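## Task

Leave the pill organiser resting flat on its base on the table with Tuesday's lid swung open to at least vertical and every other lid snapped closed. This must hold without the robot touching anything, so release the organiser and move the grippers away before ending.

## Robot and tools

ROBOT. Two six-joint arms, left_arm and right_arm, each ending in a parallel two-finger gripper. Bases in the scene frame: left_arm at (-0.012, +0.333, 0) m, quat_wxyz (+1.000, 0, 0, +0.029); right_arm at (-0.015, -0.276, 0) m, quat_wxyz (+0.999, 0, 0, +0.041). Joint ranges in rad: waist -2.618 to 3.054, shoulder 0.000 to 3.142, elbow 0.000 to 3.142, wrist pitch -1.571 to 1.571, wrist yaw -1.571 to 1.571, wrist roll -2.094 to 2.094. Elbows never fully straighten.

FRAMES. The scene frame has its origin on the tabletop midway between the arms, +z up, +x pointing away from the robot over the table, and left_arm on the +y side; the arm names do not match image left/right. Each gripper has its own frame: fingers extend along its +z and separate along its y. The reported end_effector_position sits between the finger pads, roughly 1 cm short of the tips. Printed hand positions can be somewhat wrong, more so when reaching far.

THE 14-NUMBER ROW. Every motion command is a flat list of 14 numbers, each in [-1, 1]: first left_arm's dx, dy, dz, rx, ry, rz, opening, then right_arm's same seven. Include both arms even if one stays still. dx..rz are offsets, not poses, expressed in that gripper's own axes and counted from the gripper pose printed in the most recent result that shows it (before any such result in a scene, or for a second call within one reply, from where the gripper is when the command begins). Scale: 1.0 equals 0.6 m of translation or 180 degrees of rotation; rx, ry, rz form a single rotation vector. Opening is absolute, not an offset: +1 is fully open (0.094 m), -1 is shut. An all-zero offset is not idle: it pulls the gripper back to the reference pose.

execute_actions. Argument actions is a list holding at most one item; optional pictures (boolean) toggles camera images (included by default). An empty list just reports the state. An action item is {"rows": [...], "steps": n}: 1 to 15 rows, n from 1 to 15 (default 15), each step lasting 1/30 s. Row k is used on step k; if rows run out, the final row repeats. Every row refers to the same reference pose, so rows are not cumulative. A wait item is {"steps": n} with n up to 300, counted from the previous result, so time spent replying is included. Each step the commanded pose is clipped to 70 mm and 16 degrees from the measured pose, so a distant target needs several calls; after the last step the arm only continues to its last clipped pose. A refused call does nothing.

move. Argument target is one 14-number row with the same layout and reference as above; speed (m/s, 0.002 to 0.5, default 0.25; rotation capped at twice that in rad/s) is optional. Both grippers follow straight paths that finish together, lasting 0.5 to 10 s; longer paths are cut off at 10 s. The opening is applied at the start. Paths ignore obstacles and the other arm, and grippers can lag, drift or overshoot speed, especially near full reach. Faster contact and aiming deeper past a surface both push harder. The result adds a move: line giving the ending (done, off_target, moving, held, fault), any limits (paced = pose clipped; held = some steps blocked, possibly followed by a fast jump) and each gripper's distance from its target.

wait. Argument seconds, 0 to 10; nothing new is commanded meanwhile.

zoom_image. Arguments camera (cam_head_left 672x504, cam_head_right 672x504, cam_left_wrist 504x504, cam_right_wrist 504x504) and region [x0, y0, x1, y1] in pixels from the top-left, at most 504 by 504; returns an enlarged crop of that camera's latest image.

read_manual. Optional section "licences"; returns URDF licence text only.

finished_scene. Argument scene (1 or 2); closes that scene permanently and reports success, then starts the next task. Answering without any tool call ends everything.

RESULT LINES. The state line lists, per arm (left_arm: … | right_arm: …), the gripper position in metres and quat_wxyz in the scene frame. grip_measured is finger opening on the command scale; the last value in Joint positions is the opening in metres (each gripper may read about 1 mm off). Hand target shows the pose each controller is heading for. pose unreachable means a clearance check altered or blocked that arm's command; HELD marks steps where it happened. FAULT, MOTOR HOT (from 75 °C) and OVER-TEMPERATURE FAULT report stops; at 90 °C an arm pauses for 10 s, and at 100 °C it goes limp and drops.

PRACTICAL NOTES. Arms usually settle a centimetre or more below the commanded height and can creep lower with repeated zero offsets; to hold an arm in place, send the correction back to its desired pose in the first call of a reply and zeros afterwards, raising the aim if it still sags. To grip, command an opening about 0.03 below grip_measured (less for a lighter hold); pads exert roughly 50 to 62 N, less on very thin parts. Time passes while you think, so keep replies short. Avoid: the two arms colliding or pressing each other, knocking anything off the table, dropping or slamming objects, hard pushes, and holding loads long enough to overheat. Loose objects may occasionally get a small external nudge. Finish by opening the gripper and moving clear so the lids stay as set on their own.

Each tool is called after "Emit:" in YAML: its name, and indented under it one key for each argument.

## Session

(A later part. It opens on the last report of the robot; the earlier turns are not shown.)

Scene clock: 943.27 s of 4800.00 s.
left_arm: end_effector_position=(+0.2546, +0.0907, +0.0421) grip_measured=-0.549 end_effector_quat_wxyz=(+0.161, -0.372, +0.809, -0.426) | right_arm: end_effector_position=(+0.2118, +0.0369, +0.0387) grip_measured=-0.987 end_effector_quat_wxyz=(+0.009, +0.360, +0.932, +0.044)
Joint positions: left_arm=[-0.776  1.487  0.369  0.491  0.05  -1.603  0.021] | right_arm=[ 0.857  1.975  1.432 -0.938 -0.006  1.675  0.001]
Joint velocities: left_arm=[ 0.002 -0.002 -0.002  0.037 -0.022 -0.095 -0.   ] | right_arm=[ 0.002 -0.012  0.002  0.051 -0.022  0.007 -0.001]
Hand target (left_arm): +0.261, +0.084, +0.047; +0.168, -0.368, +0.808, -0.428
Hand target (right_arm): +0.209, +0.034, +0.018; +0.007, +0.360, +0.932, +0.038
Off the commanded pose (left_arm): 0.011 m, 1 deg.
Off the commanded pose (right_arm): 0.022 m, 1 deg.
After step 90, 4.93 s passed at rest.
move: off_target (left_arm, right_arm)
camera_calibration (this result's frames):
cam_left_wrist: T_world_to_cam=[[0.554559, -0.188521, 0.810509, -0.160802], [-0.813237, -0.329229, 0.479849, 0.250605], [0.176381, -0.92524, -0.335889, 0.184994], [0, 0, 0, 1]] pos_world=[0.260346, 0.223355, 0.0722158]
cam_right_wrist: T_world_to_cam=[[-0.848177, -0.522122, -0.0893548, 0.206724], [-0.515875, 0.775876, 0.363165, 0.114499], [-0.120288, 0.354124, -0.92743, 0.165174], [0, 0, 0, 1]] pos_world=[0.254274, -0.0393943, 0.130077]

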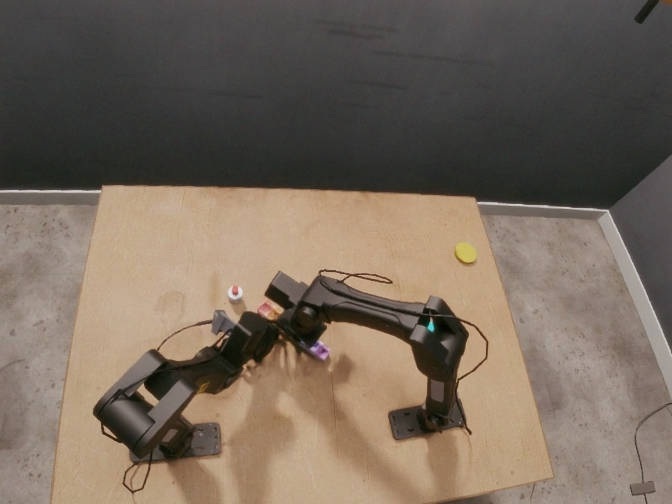

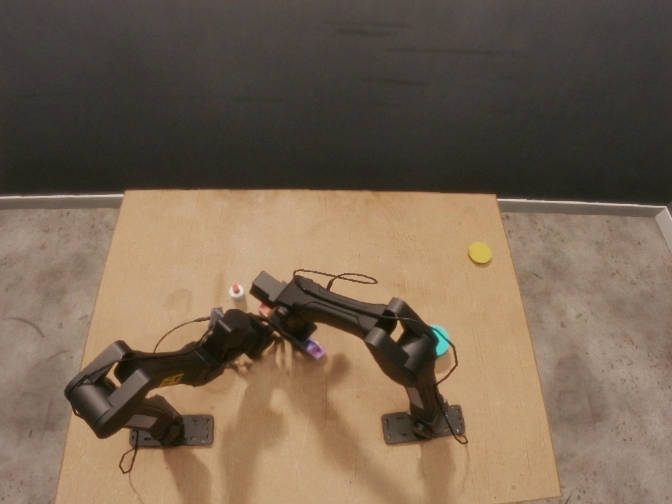

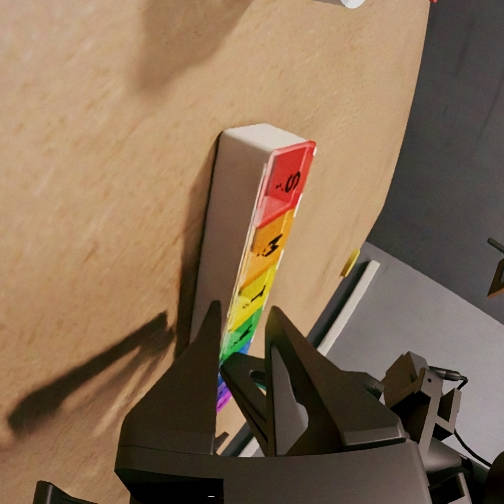

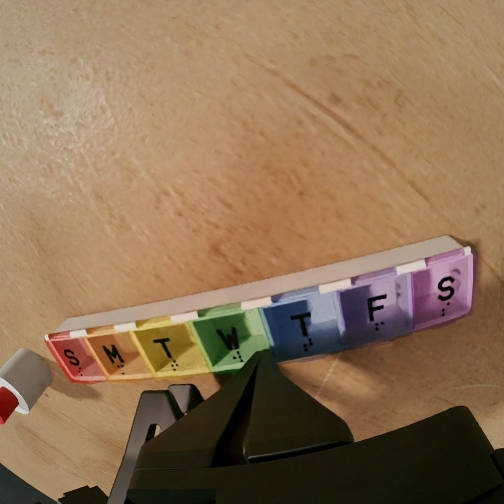

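Emit:
execute_actions:
  actions:
    - {"rows":[[0,-0.02,0.012,0.01,0,0,-0.55, 0,-0.008,0.06,0.003,0,0,-1],[0,-0.03,0.012,0.02,0,0,-0.55, 0,-0.008,0.06,0.003,0,0,-1]],"steps":15}

Emit:
zoom_image:
  camera: "cam_left_wrist"
  region: [170,200,370,400]

Scene clock: 948.77 s of 4800.00 s.
left_arm: end_effector_position=(+0.2591, +0.0869, +0.0439) grip_measured=-0.549 end_effector_quat_wxyz=(+0.165, -0.372, +0.802, -0.438) | right_arm: end_effector_position=(+0.2117, +0.0368, +0.0377) grip_measured=-0.987 end_effector_quat_wxyz=(+0.010, +0.359, +0.932, +0.049)
Joint positions: left_arm=[-0.776  1.515  0.369  0.547  0.049 -1.61   0.021] | right_arm=[ 0.857  1.966  1.414 -0.918 -0.006  1.675  0.001]
Joint velocities: left_arm=[-0.022  0.007  0.012 -0.022  0.037  0.022 -0.001] | right_arm=[ 0.002  0.002  0.017  0.022  0.022 -0.007 -0.   ]
Hand target (left_arm): +0.267, +0.080, +0.053; +0.172, -0.366, +0.796, -0.451
Hand target (right_arm): +0.209, +0.034, +0.005; +0.007, +0.359, +0.932, +0.038
Off the commanded pose (left_arm): 0.014 m, 2 deg.
Off the commanded pose (right_arm): 0.035 m, 1 deg.
Steps of this call (steps 1 to 90: nothing new was sent; then 2.00 s passed at rest; steps 91 to 105: all 15 steps of this action). Readings (end_effector_position):
91: left_arm (+0.2546, +0.0909, +0.0412) | right_arm (+0.2116, +0.0368, +0.0377)
92: left_arm (+0.2553, +0.0903, +0.0413) | right_arm (+0.2116, +0.0367, +0.0377)
94: left_arm (+0.2565, +0.0892, +0.0410) | right_arm (+0.2117, +0.0368, +0.0378)
98: left_arm (+0.2582, +0.0877, +0.0426) | right_arm (+0.2117, +0.0368, +0.0378)
105: the state above
camera_calibration (this result's frames):
cam_left_wrist: T_world_to_cam=[[0.541184, -0.167552, 0.824042, -0.16447], [-0.81997, -0.322443, 0.472948, 0.253638], [0.186464, -0.931642, -0.311889, 0.178196], [0, 0, 0, 1]] pos_world=[0.263756, 0.220242, 0.07115]
cam_right_wrist: T_world_to_cam=[[-0.847559, -0.52128, -0.0995561, 0.206684], [-0.518262, 0.772621, 0.366689, 0.115415], [-0.114229, 0.362387, -0.925001, 0.162607], [0, 0, 0, 1]] pos_world=[0.253567, -0.0403584, 0.128667]

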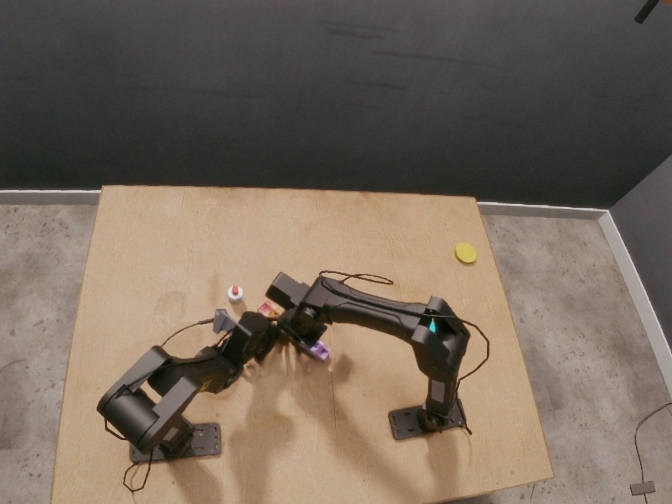

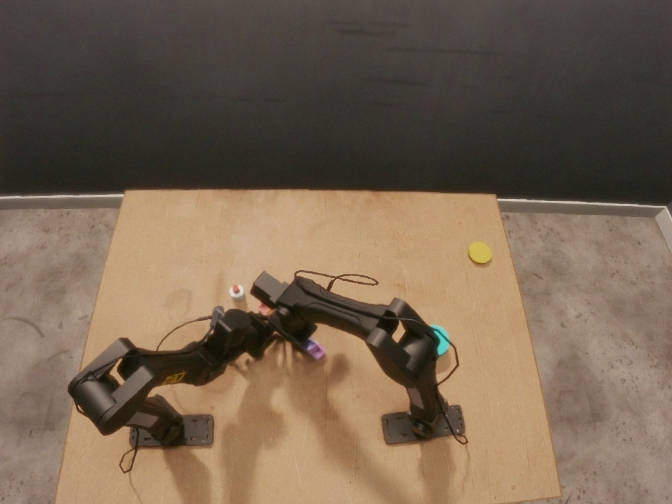

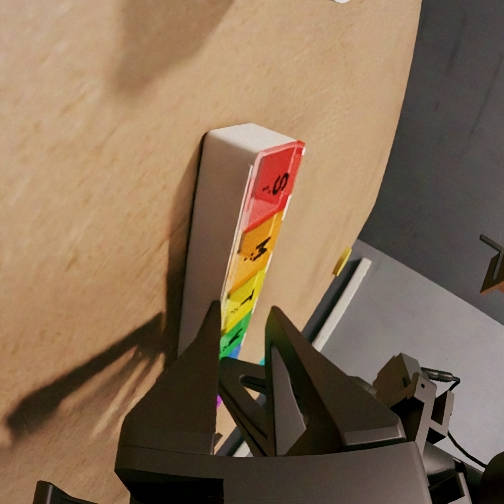

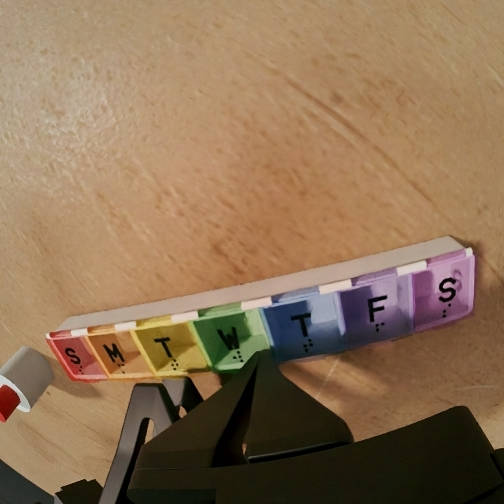

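Region (170, 200, 370, 400) of cam_left_wrist's 504x504 image, scaled by 2.520, with more detail than that image has.

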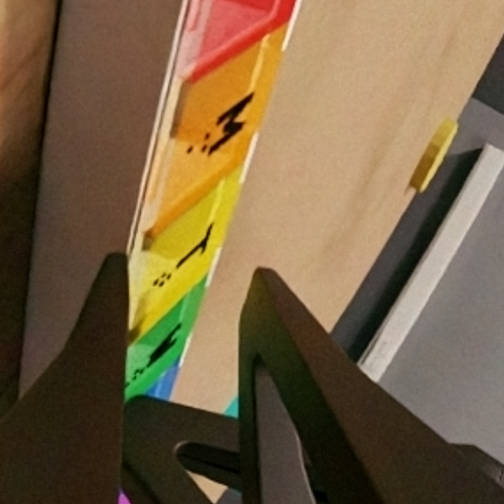

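Emit:
zoom_image:
  camera: "cam_right_wrist"
  region: [60,290,300,460]

Region (60, 290, 300, 460) of cam_right_wrist's 504x504 image, scaled by 2.100, with more detail than that image has; it fills the top 357 rows of this view, and the rest is white.

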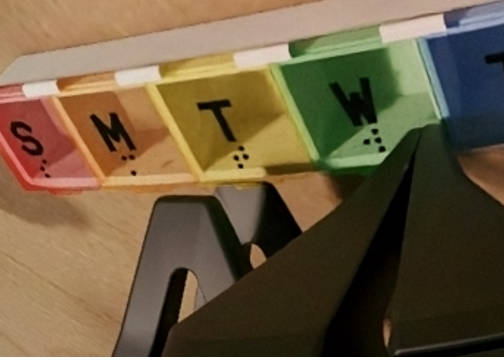

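Emit:
execute_actions:
  actions:
    - {"rows":[[0.003,-0.03,0.01,0.02,0,0,-0.55, 0,-0.008,0.06,0.003,0,0,-1],[0.003,-0.04,0.01,0.03,0,0,-0.55, 0,-0.008,0.06,0.003,0,0,-1],[0.003,-0.05,0.01,0.04,0,0,-0.55, 0,-0.008,0.06,0.003,0,0,-1]],"steps":15}

Emit:
zoom_image:
  camera: "cam_right_wrist"
  region: [60,290,300,460]

Scene clock: 957.97 s of 4800.00 s.
left_arm: end_effector_position=(+0.2653, +0.0851, +0.0443) grip_measured=-0.549 end_effector_quat_wxyz=(+0.173, -0.377, +0.793, -0.446) | right_arm: end_effector_position=(+0.2161, +0.0415, +0.0377) grip_measured=-0.987 end_effector_quat_wxyz=(+0.017, +0.359, +0.931, +0.066)
Joint positions: left_arm=[-0.776  1.549  0.369  0.607  0.034 -1.623  0.021] | right_arm=[ 0.857  1.958  1.399 -0.875 -0.002  1.675  0.001]
Joint velocities: left_arm=[-0.002 -0.012 -0.017 -0.066  0.007 -0.022  0.001] | right_arm=[-0.007  0.002 -0.002 -0.037  0.051 -0.051 -0.   ]
Hand target (left_arm): +0.274, +0.073, +0.066; +0.187, -0.360, +0.774, -0.486
Hand target (right_arm): +0.209, +0.035, +0.004; +0.008, +0.359, +0.932, +0.044
Off the commanded pose (left_arm): 0.027 m, 6 deg.
Off the commanded pose (right_arm): 0.037 m, 3 deg.
Steps of this call (steps 1 to 90: nothing new was sent; then 5.70 s passed at rest; steps 91 to 105: all 15 steps of this action). Readings (end_effector_position):
91: left_arm (+0.2594, +0.0866, +0.0442) | right_arm (+0.2116, +0.0367, +0.0376)
92: left_arm (+0.2599, +0.0862, +0.0440) | right_arm (+0.2116, +0.0368, +0.0377)
94: left_arm (+0.2618, +0.0856, +0.0441) | right_arm (+0.2125, +0.0372, +0.0377)
98: left_arm (+0.2643, +0.0853, +0.0442) | right_arm (+0.2151, +0.0405, +0.0378)
105: the state above
camera_calibration (this result's frames):
cam_left_wrist: T_world_to_cam=[[0.529224, -0.142177, 0.836485, -0.167997], [-0.822071, -0.329979, 0.464018, 0.259517], [0.21005, -0.93322, -0.291512, 0.168502], [0, 0, 0, 1]] pos_world=[0.266856, 0.218999, 0.0692268]
cam_right_wrist: T_world_to_cam=[[-0.844977, -0.51781, -0.133742, 0.213475], [-0.526897, 0.763197, 0.374046, 0.116006], [-0.091613, 0.386528, -0.917716, 0.155253], [0, 0, 0, 1]] pos_world=[0.255728, -0.0380059, 0.127637]

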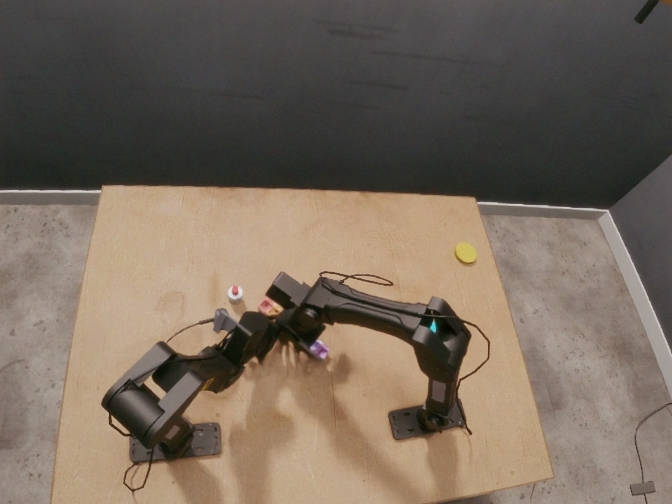

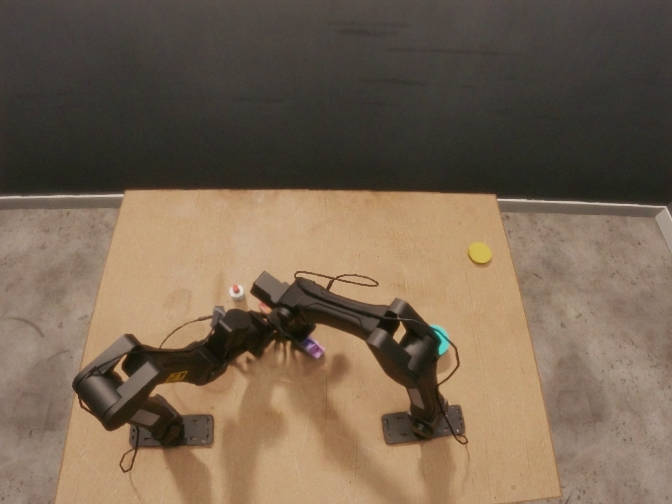

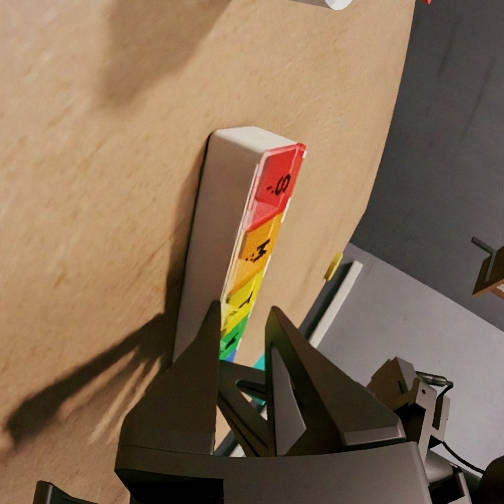

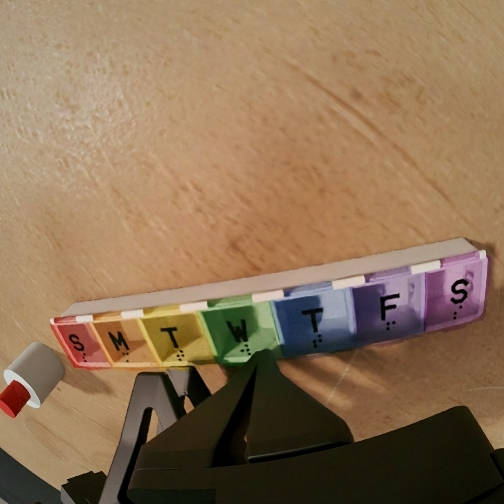

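Region (60, 290, 300, 460) of cam_right_wrist's 504x504 image, scaled by 2.100, with more detail than that image has; it fills the top 357 rows of this view, and the rest is white.

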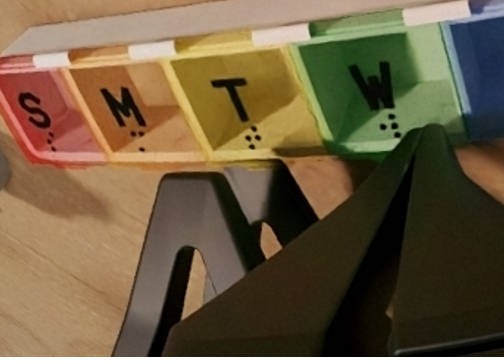

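Emit:
execute_actions:
  actions:
    - {"rows":[[0,-0.04,-0.03,0.03,0,0,-0.55, -0.01,-0.012,0.07,0.008,0,0,-1],[0,-0.055,-0.04,0.04,0,0,-0.55, -0.01,-0.012,0.08,0.008,0,0,-1]],"steps":15}

Emit:
zoom_image:
  camera: "cam_right_wrist"
  region: [60,290,300,460]

Scene clock: 965.47 s of 4800.00 s.
left_arm: end_effector_position=(+0.2627, +0.0931, +0.0644) grip_measured=-0.549 end_effector_quat_wxyz=(+0.188, -0.378, +0.778, -0.465) | right_arm: end_effector_position=(+0.2261, +0.0510, +0.0374) grip_measured=-0.987 end_effector_quat_wxyz=(+0.023, +0.358, +0.929, +0.095)
Joint positions: left_arm=[-0.771  1.442  0.333  0.589  0.018 -1.628  0.021] | right_arm=[ 0.848  1.958  1.388 -0.805 -0.008  1.666  0.001]
Joint velocities: left_arm=[ 0.007  0.022 -0.002 -0.051  0.007  0.051 -0.   ] | right_arm=[-0.002 -0.012  0.007 -0.051  0.007  0.022  0.   ]
Hand target (left_arm): +0.265, +0.088, +0.085; +0.196, -0.365, +0.764, -0.495
Hand target (right_arm): +0.217, +0.035, -0.007; +0.012, +0.359, +0.932, +0.053
Off the commanded pose (left_arm): 0.021 m, 4 deg.
Off the commanded pose (right_arm): 0.051 m, 5 deg.
Steps of this call (steps 1 to 90: nothing new was sent; then 4.00 s passed at rest; steps 91 to 105: all 15 steps of this action). Readings (end_effector_position):
91: left_arm (+0.2646, +0.0859, +0.0444) | right_arm (+0.2167, +0.0415, +0.0375)
92: left_arm (+0.2631, +0.0871, +0.0468) | right_arm (+0.2175, +0.0425, +0.0371)
94: left_arm (+0.2620, +0.0884, +0.0577) | right_arm (+0.2198, +0.0459, +0.0372)
98: left_arm (+0.2617, +0.0917, +0.0641) | right_arm (+0.2242, +0.0493, +0.0373)
105: the state above
camera_calibration (this result's frames):
cam_left_wrist: T_world_to_cam=[[0.496033, -0.104282, 0.862019, -0.178764], [-0.834278, -0.332426, 0.439855, 0.255684], [0.240689, -0.937346, -0.251894, 0.172141], [0, 0, 0, 1]] pos_world=[0.260553, 0.22771, 0.0849953]
cam_right_wrist: T_world_to_cam=[[-0.839474, -0.510516, -0.186162, 0.227167], [-0.539697, 0.743379, 0.395113, 0.117286], [-0.0633223, 0.432158, -0.899572, 0.142814], [0, 0, 0, 1]] pos_world=[0.263043, -0.0329336, 0.12442]

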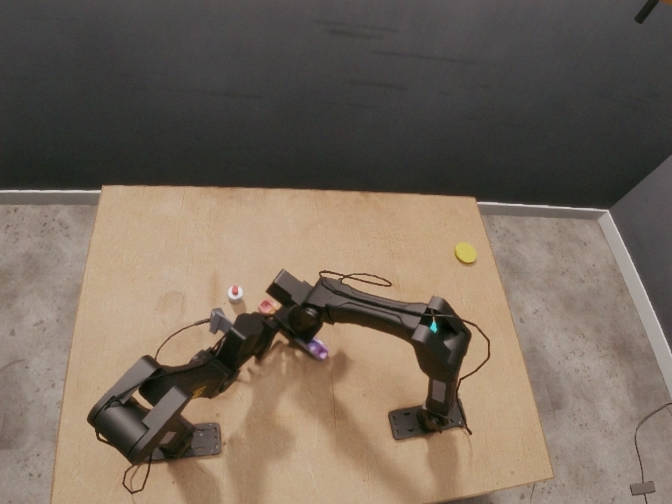

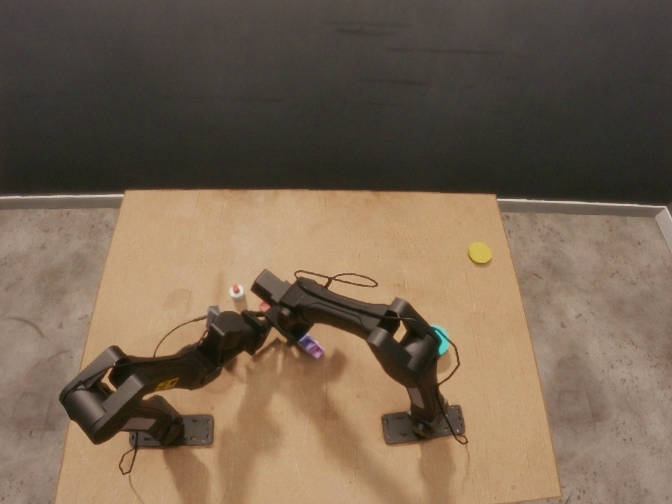

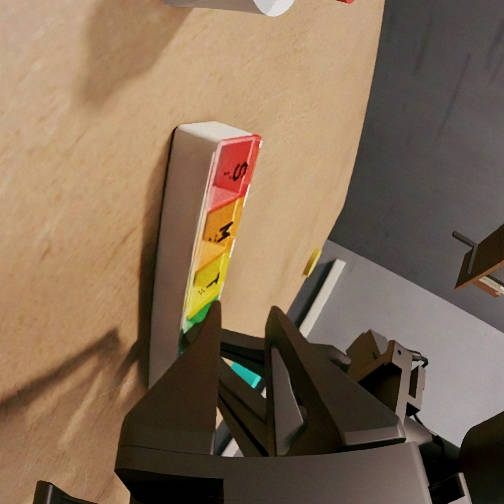

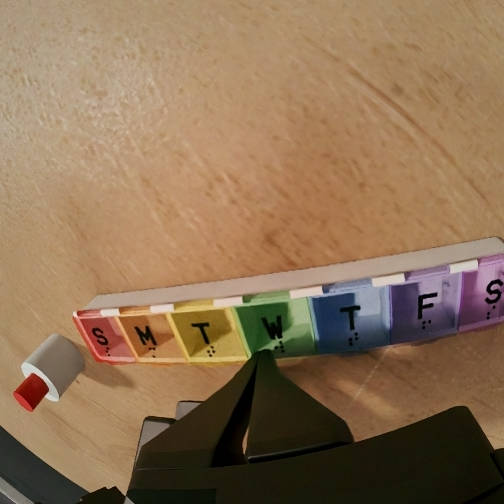

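Region (60, 290, 300, 460) of cam_right_wrist's 504x504 image, scaled by 2.100, with more detail than that image has; it fills the top 357 rows of this view, and the rest is white.

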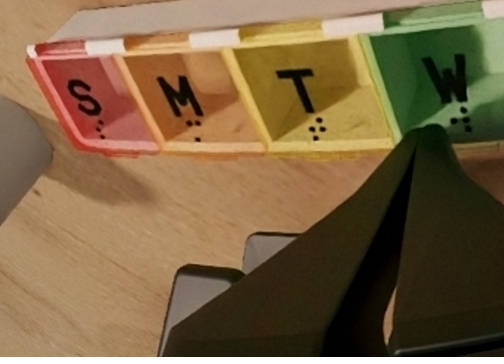

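Emit:
move:
  target: [0,0,0,0,0,0,-0.55, 0,-0.02,-0.025,0.05,0,0,-1]
  speed: 0.05

Scene clock: 969.53 s of 4800.00 s.
left_arm: end_effector_position=(+0.2614, +0.0935, +0.0625) grip_measured=-0.549 end_effector_quat_wxyz=(+0.184, -0.381, +0.779, -0.462) | right_arm: end_effector_position=(+0.2142, +0.0364, +0.0409) grip_measured=-0.987 end_effector_quat_wxyz=(-0.001, +0.360, +0.933, +0.018)
Joint positions: left_arm=[-0.771  1.442  0.333  0.579  0.021 -1.634  0.021] | right_arm=[ 0.848  2.026  1.518 -1.029 -0.013  1.665  0.001]
Joint velocities: left_arm=[-0.002 -0.012  0.017  0.081  0.007  0.007 -0.001] | right_arm=[-0.002 -0.007 -0.007 -0.022  0.037  0.022 -0.001]
Hand target (left_arm): +0.263, +0.093, +0.065; +0.188, -0.378, +0.778, -0.465
Hand target (right_arm): +0.216, +0.039, +0.050; -0.005, +0.358, +0.933, +0.022
Off the commanded pose (left_arm): 0.002 m, 1 deg.
Off the commanded pose (right_arm): 0.010 m, 1 deg.
move: done
camera_calibration (this result's frames):
cam_left_wrist: T_world_to_cam=[[0.505758, -0.105685, 0.856177, -0.178413], [-0.82924, -0.333185, 0.448718, 0.253823], [0.237843, -0.936919, -0.25615, 0.17328], [0, 0, 0, 1]] pos_world=[0.259501, 0.228064, 0.083244]
cam_right_wrist: T_world_to_cam=[[-0.850135, -0.525342, -0.0358696, 0.207046], [-0.502967, 0.789986, 0.350636, 0.112661], [-0.155868, 0.316129, -0.935824, 0.177045], [0, 0, 0, 1]] pos_world=[0.260277, -0.0361998, 0.133607]

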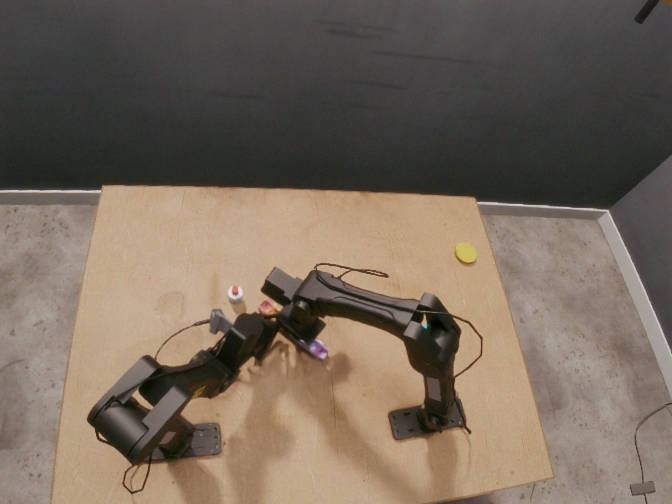

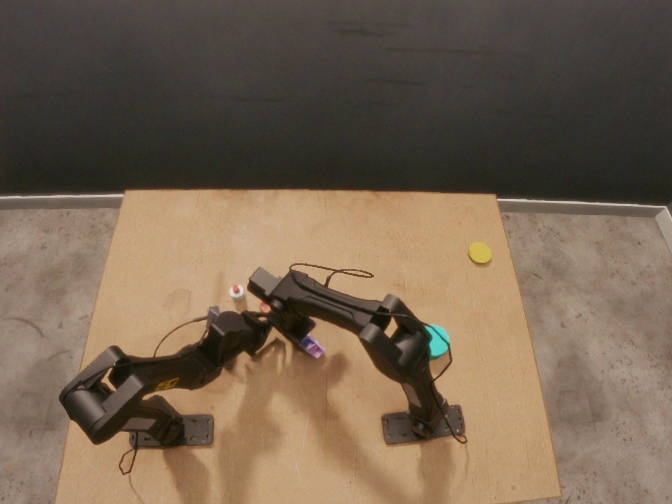

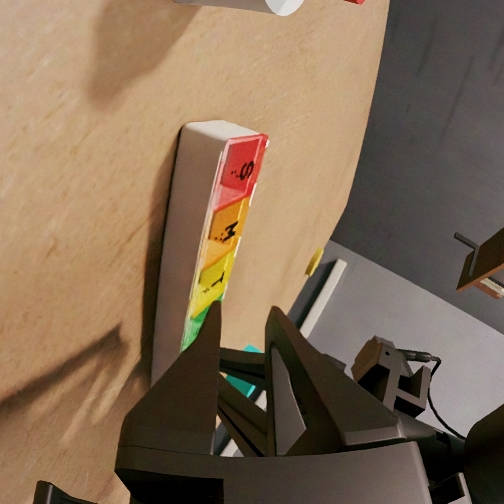

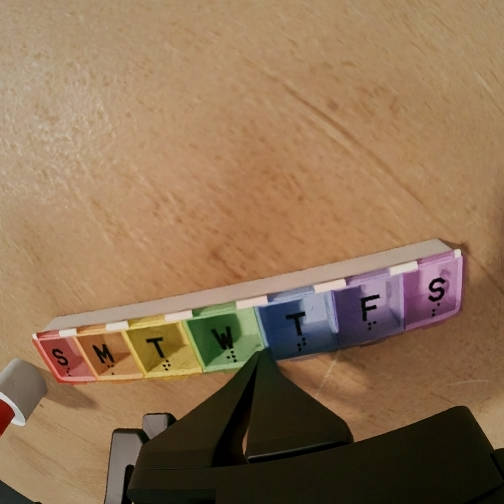

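Emit:
move:
  target: [0.0,0.02,-0.06,0,0,0,-0.55, -0.007,0.0725,-0.02,0.01,0,0,0.06]
  speed: 0.05

Scene clock: 1003.30 s of 4800.00 s.
left_arm: end_effector_position=(+0.2373, +0.1187, +0.0665) grip_measured=-0.549 end_effector_quat_wxyz=(+0.182, -0.390, +0.780, -0.455) | right_arm: end_effector_position=(+0.2410, +0.0631, +0.0435) grip_measured=+0.058 end_effector_quat_wxyz=(-0.008, +0.358, +0.934, -0.005)
Joint positions: left_arm=[-0.762  1.23   0.241  0.441  0.02  -1.642  0.021] | right_arm=[ 0.835  2.218  1.829 -1.196 -0.012  1.649  0.05 ]
Joint velocities: left_arm=[-0.022  0.017  0.002  0.051 -0.037 -0.007  0.   ] | right_arm=[-0.022 -0.002 -0.002 -0.022 -0.037  0.007 -0.001]
Hand target (left_arm): +0.233, +0.118, +0.071; +0.184, -0.381, +0.779, -0.462
Hand target (right_arm): +0.246, +0.065, +0.055; -0.007, +0.359, +0.933, +0.004
Off the commanded pose (left_arm): 0.006 m, 1 deg.
Off the commanded pose (right_arm): 0.012 m, 1 deg.
After step 90, 29.33 s passed at rest.
move: off_target (right_arm)
camera_calibration (this result's frames):
cam_left_wrist: T_world_to_cam=[[0.522478, -0.104114, 0.846272, -0.170552], [-0.816142, -0.348395, 0.461014, 0.238305], [0.246839, -0.931548, -0.267001, 0.201642], [0, 0, 0, 1]] pos_world=[0.233827, 0.253106, 0.0883099]
cam_right_wrist: T_world_to_cam=[[-0.848513, -0.529105, 0.00859618, 0.2419], [-0.496255, 0.801262, 0.334231, 0.10246], [-0.183731, 0.279334, -0.942452, 0.184477], [0, 0, 0, 1]] pos_world=[0.289996, -0.0056371, 0.137536]

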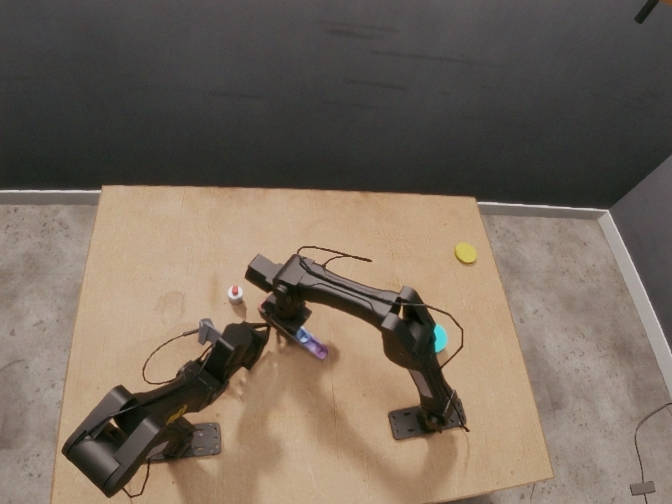

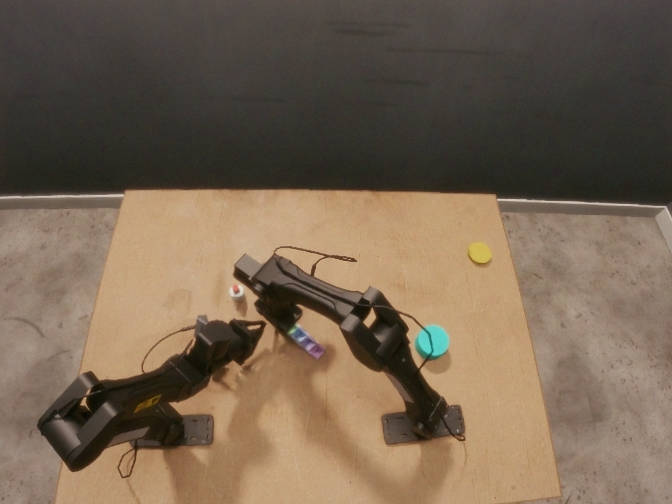

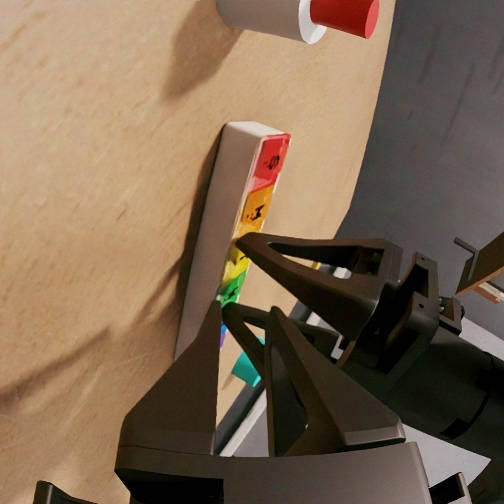

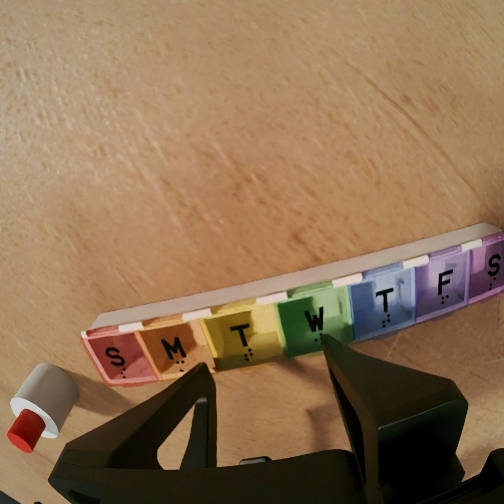

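Emit:
move:
  target: [0,0,0,0,0,0,-0.55, -0.006,0.016,-0.008,0,0,0,0.06]
  speed: 0.03

Emit:
zoom_image:
  camera: "cam_right_wrist"
  region: [80,270,400,450]

Scene clock: 1011.03 s of 4800.00 s.
left_arm: end_effector_position=(+0.2372, +0.1188, +0.0663) grip_measured=-0.549 end_effector_quat_wxyz=(+0.181, -0.392, +0.779, -0.455) | right_arm: end_effector_position=(+0.2451, +0.0684, +0.0424) grip_measured=+0.058 end_effector_quat_wxyz=(-0.008, +0.356, +0.934, -0.005)
Joint positions: left_arm=[-0.762  1.23   0.241  0.44   0.021 -1.646  0.021] | right_arm=[ 0.835  2.248  1.874 -1.211 -0.012  1.644  0.05 ]
Joint velocities: left_arm=[-0.002 -0.012 -0.002 -0.051  0.007 -0.037  0.   ] | right_arm=[-0.007  0.007 -0.007 -0.051  0.037 -0.11   0.   ]
Hand target (left_arm): +0.237, +0.119, +0.067; +0.182, -0.390, +0.780, -0.455
Hand target (right_arm): +0.250, +0.068, +0.048; -0.008, +0.358, +0.934, -0.004
Off the commanded pose (left_arm): 0.000 m, 0 deg.
Off the commanded pose (right_arm): 0.008 m, 0 deg.
After step 90, 4.00 s passed at rest.
move: done
camera_calibration (this result's frames):
cam_left_wrist: T_world_to_cam=[[0.525732, -0.101065, 0.844625, -0.171284], [-0.813759, -0.348992, 0.46476, 0.23756], [0.247796, -0.93166, -0.265718, 0.201359], [0, 0, 0, 1]] pos_world=[0.23347, 0.253194, 0.0877675]
cam_right_wrist: T_world_to_cam=[[-0.84608, -0.532982, 0.00892251, 0.247782], [-0.499835, 0.799055, 0.334179, 0.101616], [-0.185241, 0.278282, -0.942467, 0.183231], [0, 0, 0, 1]] pos_world=[0.294376, -0.000123318, 0.136521]

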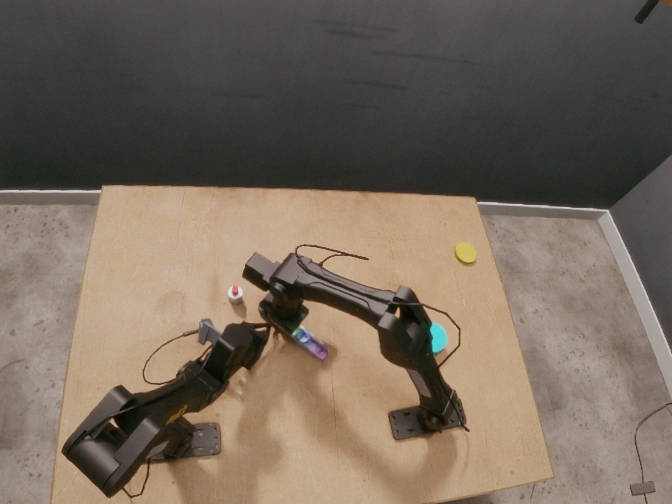

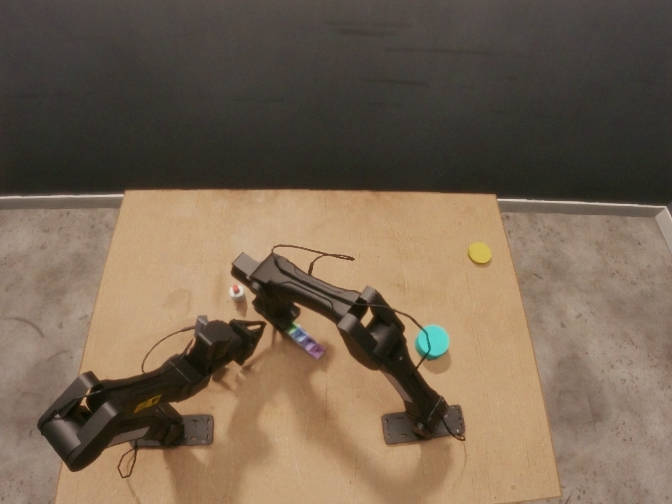

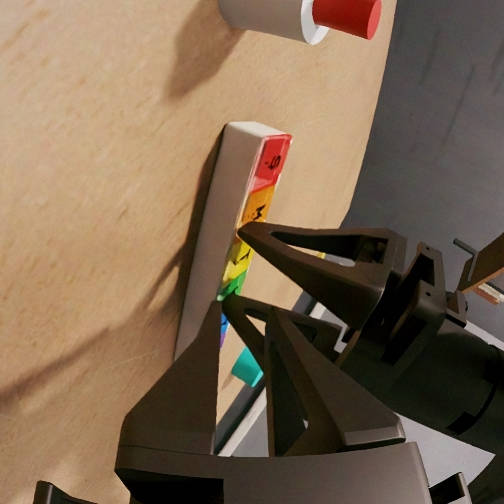

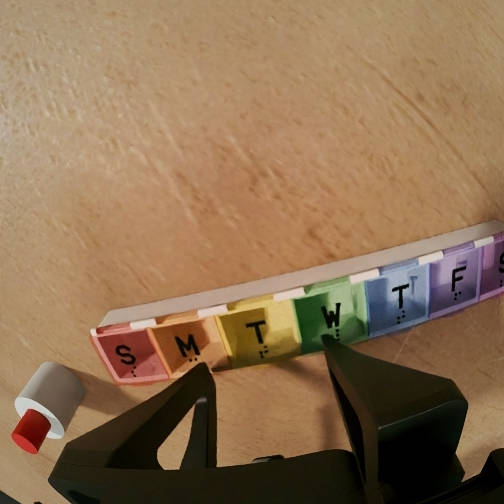

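Region (80, 270, 400, 450) of cam_right_wrist's 504x504 image, scaled by 1.575, with more detail than that image has; it fills the top 284 rows of this view, and the rest is white.

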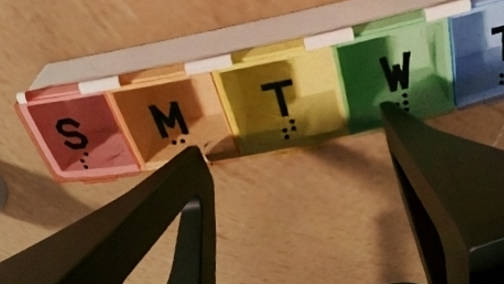

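Emit:
move:
  target: [0,0,0,0,0,0,-0.55, -0.008,0.002,0.035,0,0,0,0.06]
  speed: 0.02

Emit:
zoom_image:
  camera: "cam_right_wrist"
  region: [80,270,400,450]

Scene clock: 1015.60 s of 4800.00 s.
left_arm: end_effector_position=(+0.2372, +0.1188, +0.0663) grip_measured=-0.549 end_effector_quat_wxyz=(+0.179, -0.394, +0.778, -0.455) | right_arm: end_effector_position=(+0.2476, +0.0717, +0.0408) grip_measured=+0.058 end_effector_quat_wxyz=(-0.006, +0.354, +0.935, +0.003)
Joint positions: left_arm=[-0.762  1.23   0.241  0.44   0.021 -1.651  0.021] | right_arm=[ 0.835  2.249  1.869 -1.188 -0.012  1.641  0.05 ]
Joint velocities: left_arm=[ 0.002 -0.007  0.012 -0.007 -0.051  0.051  0.001] | right_arm=[-0.007 -0.012  0.022 -0.007  0.007  0.007 -0.001]
Hand target (left_arm): +0.237, +0.119, +0.066; +0.180, -0.392, +0.779, -0.455
Hand target (right_arm): +0.249, +0.066, +0.022; -0.008, +0.356, +0.934, -0.006
Off the commanded pose (left_arm): 0.000 m, 0 deg.
Off the commanded pose (right_arm): 0.020 m, 1 deg.
After step 90, 0.27 s passed at rest.
move: off_target (right_arm)
camera_calibration (this result's frames):
cam_left_wrist: T_world_to_cam=[[0.528363, -0.097034, 0.843455, -0.17231], [-0.811543, -0.349616, 0.468152, 0.236884], [0.249459, -0.931855, -0.263472, 0.200839], [0, 0, 0, 1]] pos_world=[0.233183, 0.253251, 0.0873532]
cam_right_wrist: T_world_to_cam=[[-0.84446, -0.535575, -0.00685934, 0.25209], [-0.50571, 0.793021, 0.339669, 0.102482], [-0.176479, 0.290306, -0.94052, 0.178094], [0, 0, 0, 1]] pos_world=[0.296136, 0.00204109, 0.13442]

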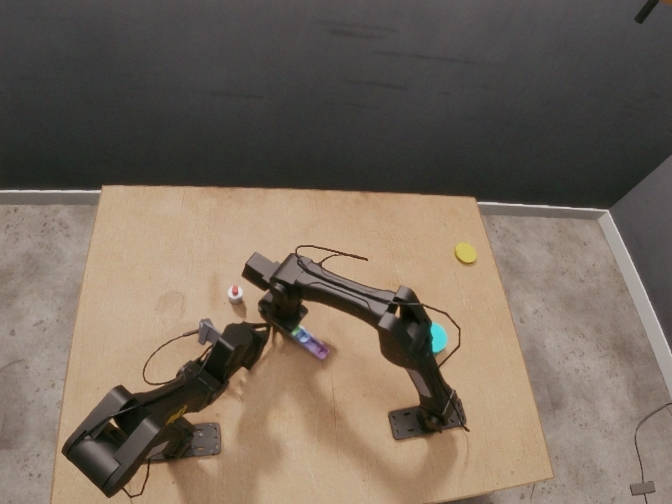

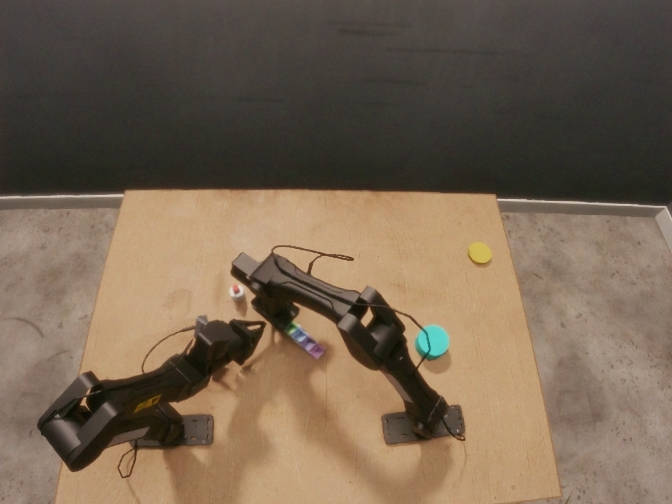

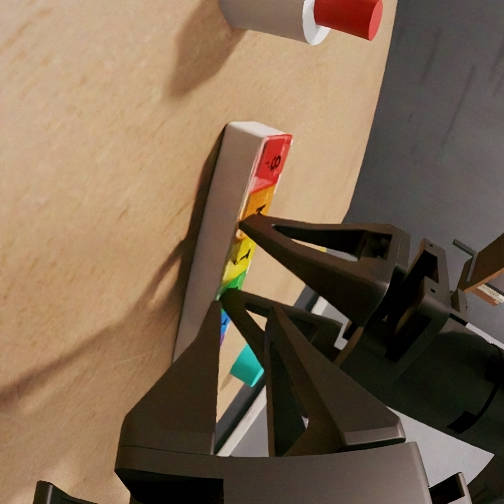

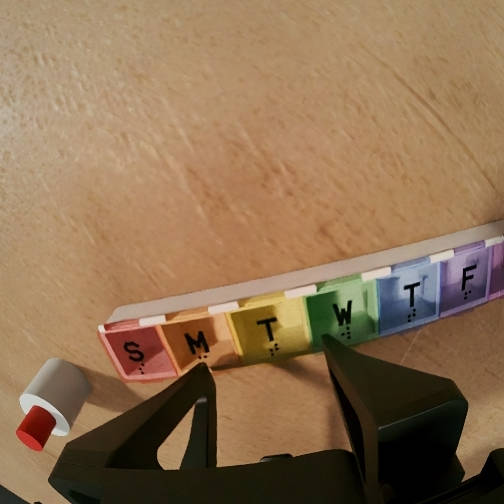

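Region (80, 270, 400, 450) of cam_right_wrist's 504x504 image, scaled by 1.575, with more detail than that image has; it fills the top 284 rows of this view, and the rest is white.

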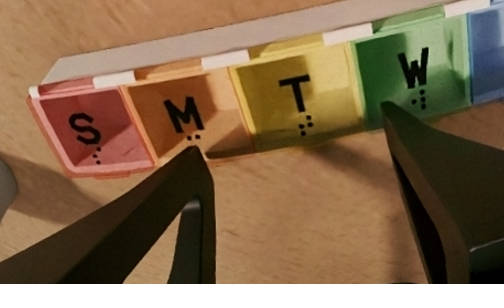

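Emit:
move:
  target: [0.003,0.010,0.058,0,0,0,-0.55, 0,-0.008,0.035,0,0,0,0.06]
  speed: 0.04

Emit:
zoom_image:
  camera: "cam_left_wrist"
  region: [170,200,370,400]

Emit:
zoom_image:
  camera: "cam_right_wrist"
  region: [80,270,400,450]

Scene clock: 1025.80 s of 4800.00 s.
left_arm: end_effector_position=(+0.2455, +0.1117, +0.0307) grip_measured=-0.549 end_effector_quat_wxyz=(+0.170, -0.403, +0.784, -0.440) | right_arm: end_effector_position=(+0.2474, +0.0714, +0.0411) grip_measured=+0.058 end_effector_quat_wxyz=(-0.002, +0.354, +0.935, +0.014)
Joint positions: left_arm=[-0.762  1.486  0.241  0.656  0.021 -1.663  0.021] | right_arm=[ 0.835  2.223  1.827 -1.149 -0.012  1.641  0.05 ]
Joint velocities: left_arm=[-0.002 -0.007  0.012 -0.037  0.007 -0.007 -0.   ] | right_arm=[-0.017  0.002  0.007  0.022 -0.022  0.022  0.   ]
Hand target (left_arm): +0.255, +0.100, +0.042; +0.179, -0.394, +0.778, -0.455
Hand target (right_arm): +0.244, +0.068, +0.020; -0.006, +0.355, +0.935, +0.002
Off the commanded pose (left_arm): 0.020 m, 2 deg.
Off the commanded pose (right_arm): 0.022 m, 1 deg.
After step 90, 5.77 s passed at rest.
move: off_target (left_arm, right_arm)
camera_calibration (this result's frames):
cam_left_wrist: T_world_to_cam=[[0.560452, -0.10934, 0.820937, -0.153212], [-0.791146, -0.363814, 0.491658, 0.253711], [0.24491, -0.925032, -0.290404, 0.183949], [0, 0, 0, 1]] pos_world=[0.241539, 0.24571, 0.0544579]
cam_right_wrist: T_world_to_cam=[[-0.844215, -0.535255, -0.0283477, 0.252615], [-0.510494, 0.786787, 0.346932, 0.103803], [-0.163394, 0.307357, -0.937462, 0.173836], [0, 0, 0, 1]] pos_world=[0.294656, 0.000113212, 0.134113]

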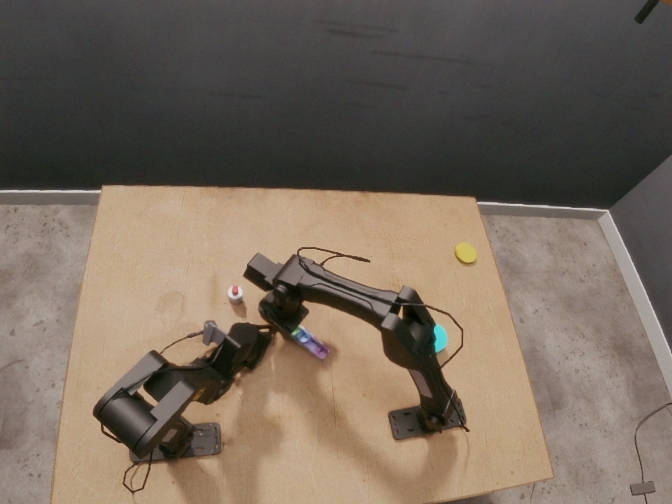

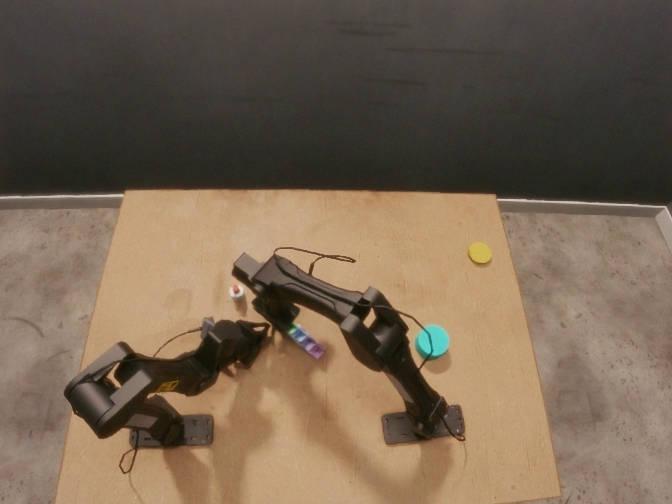

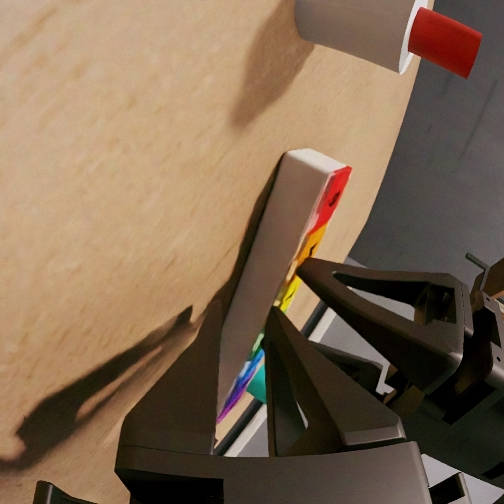

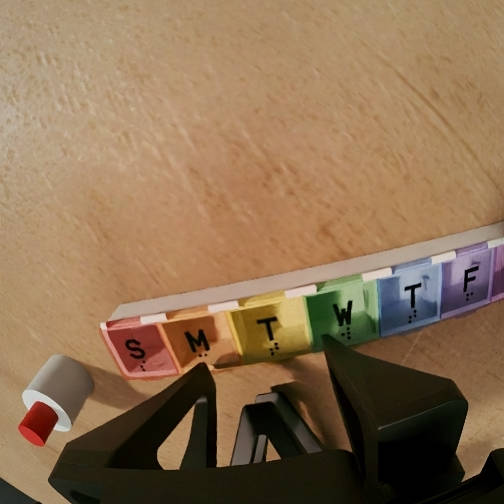

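Region (170, 200, 370, 400) of cam_left_wrist's 504x504 image, scaled by 2.520, with more detail than that image has.

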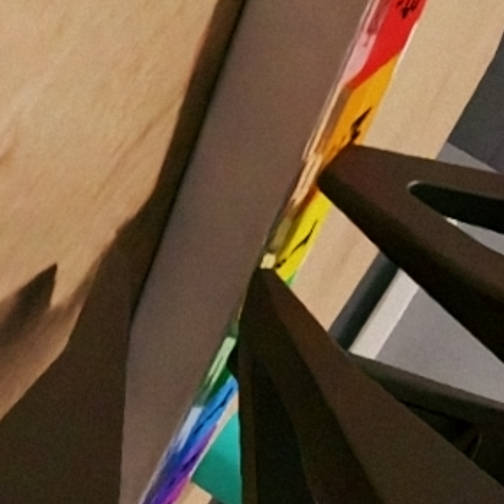

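Region (80, 270, 400, 450) of cam_right_wrist's 504x504 image, scaled by 1.575, with more detail than that image has; it fills the top 284 rows of this view, and the rest is white.

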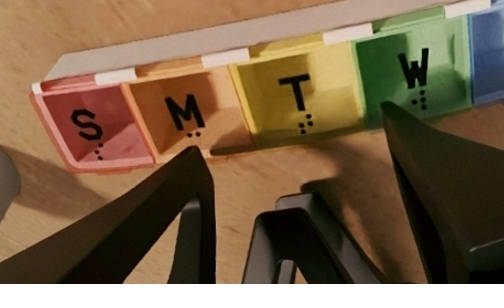

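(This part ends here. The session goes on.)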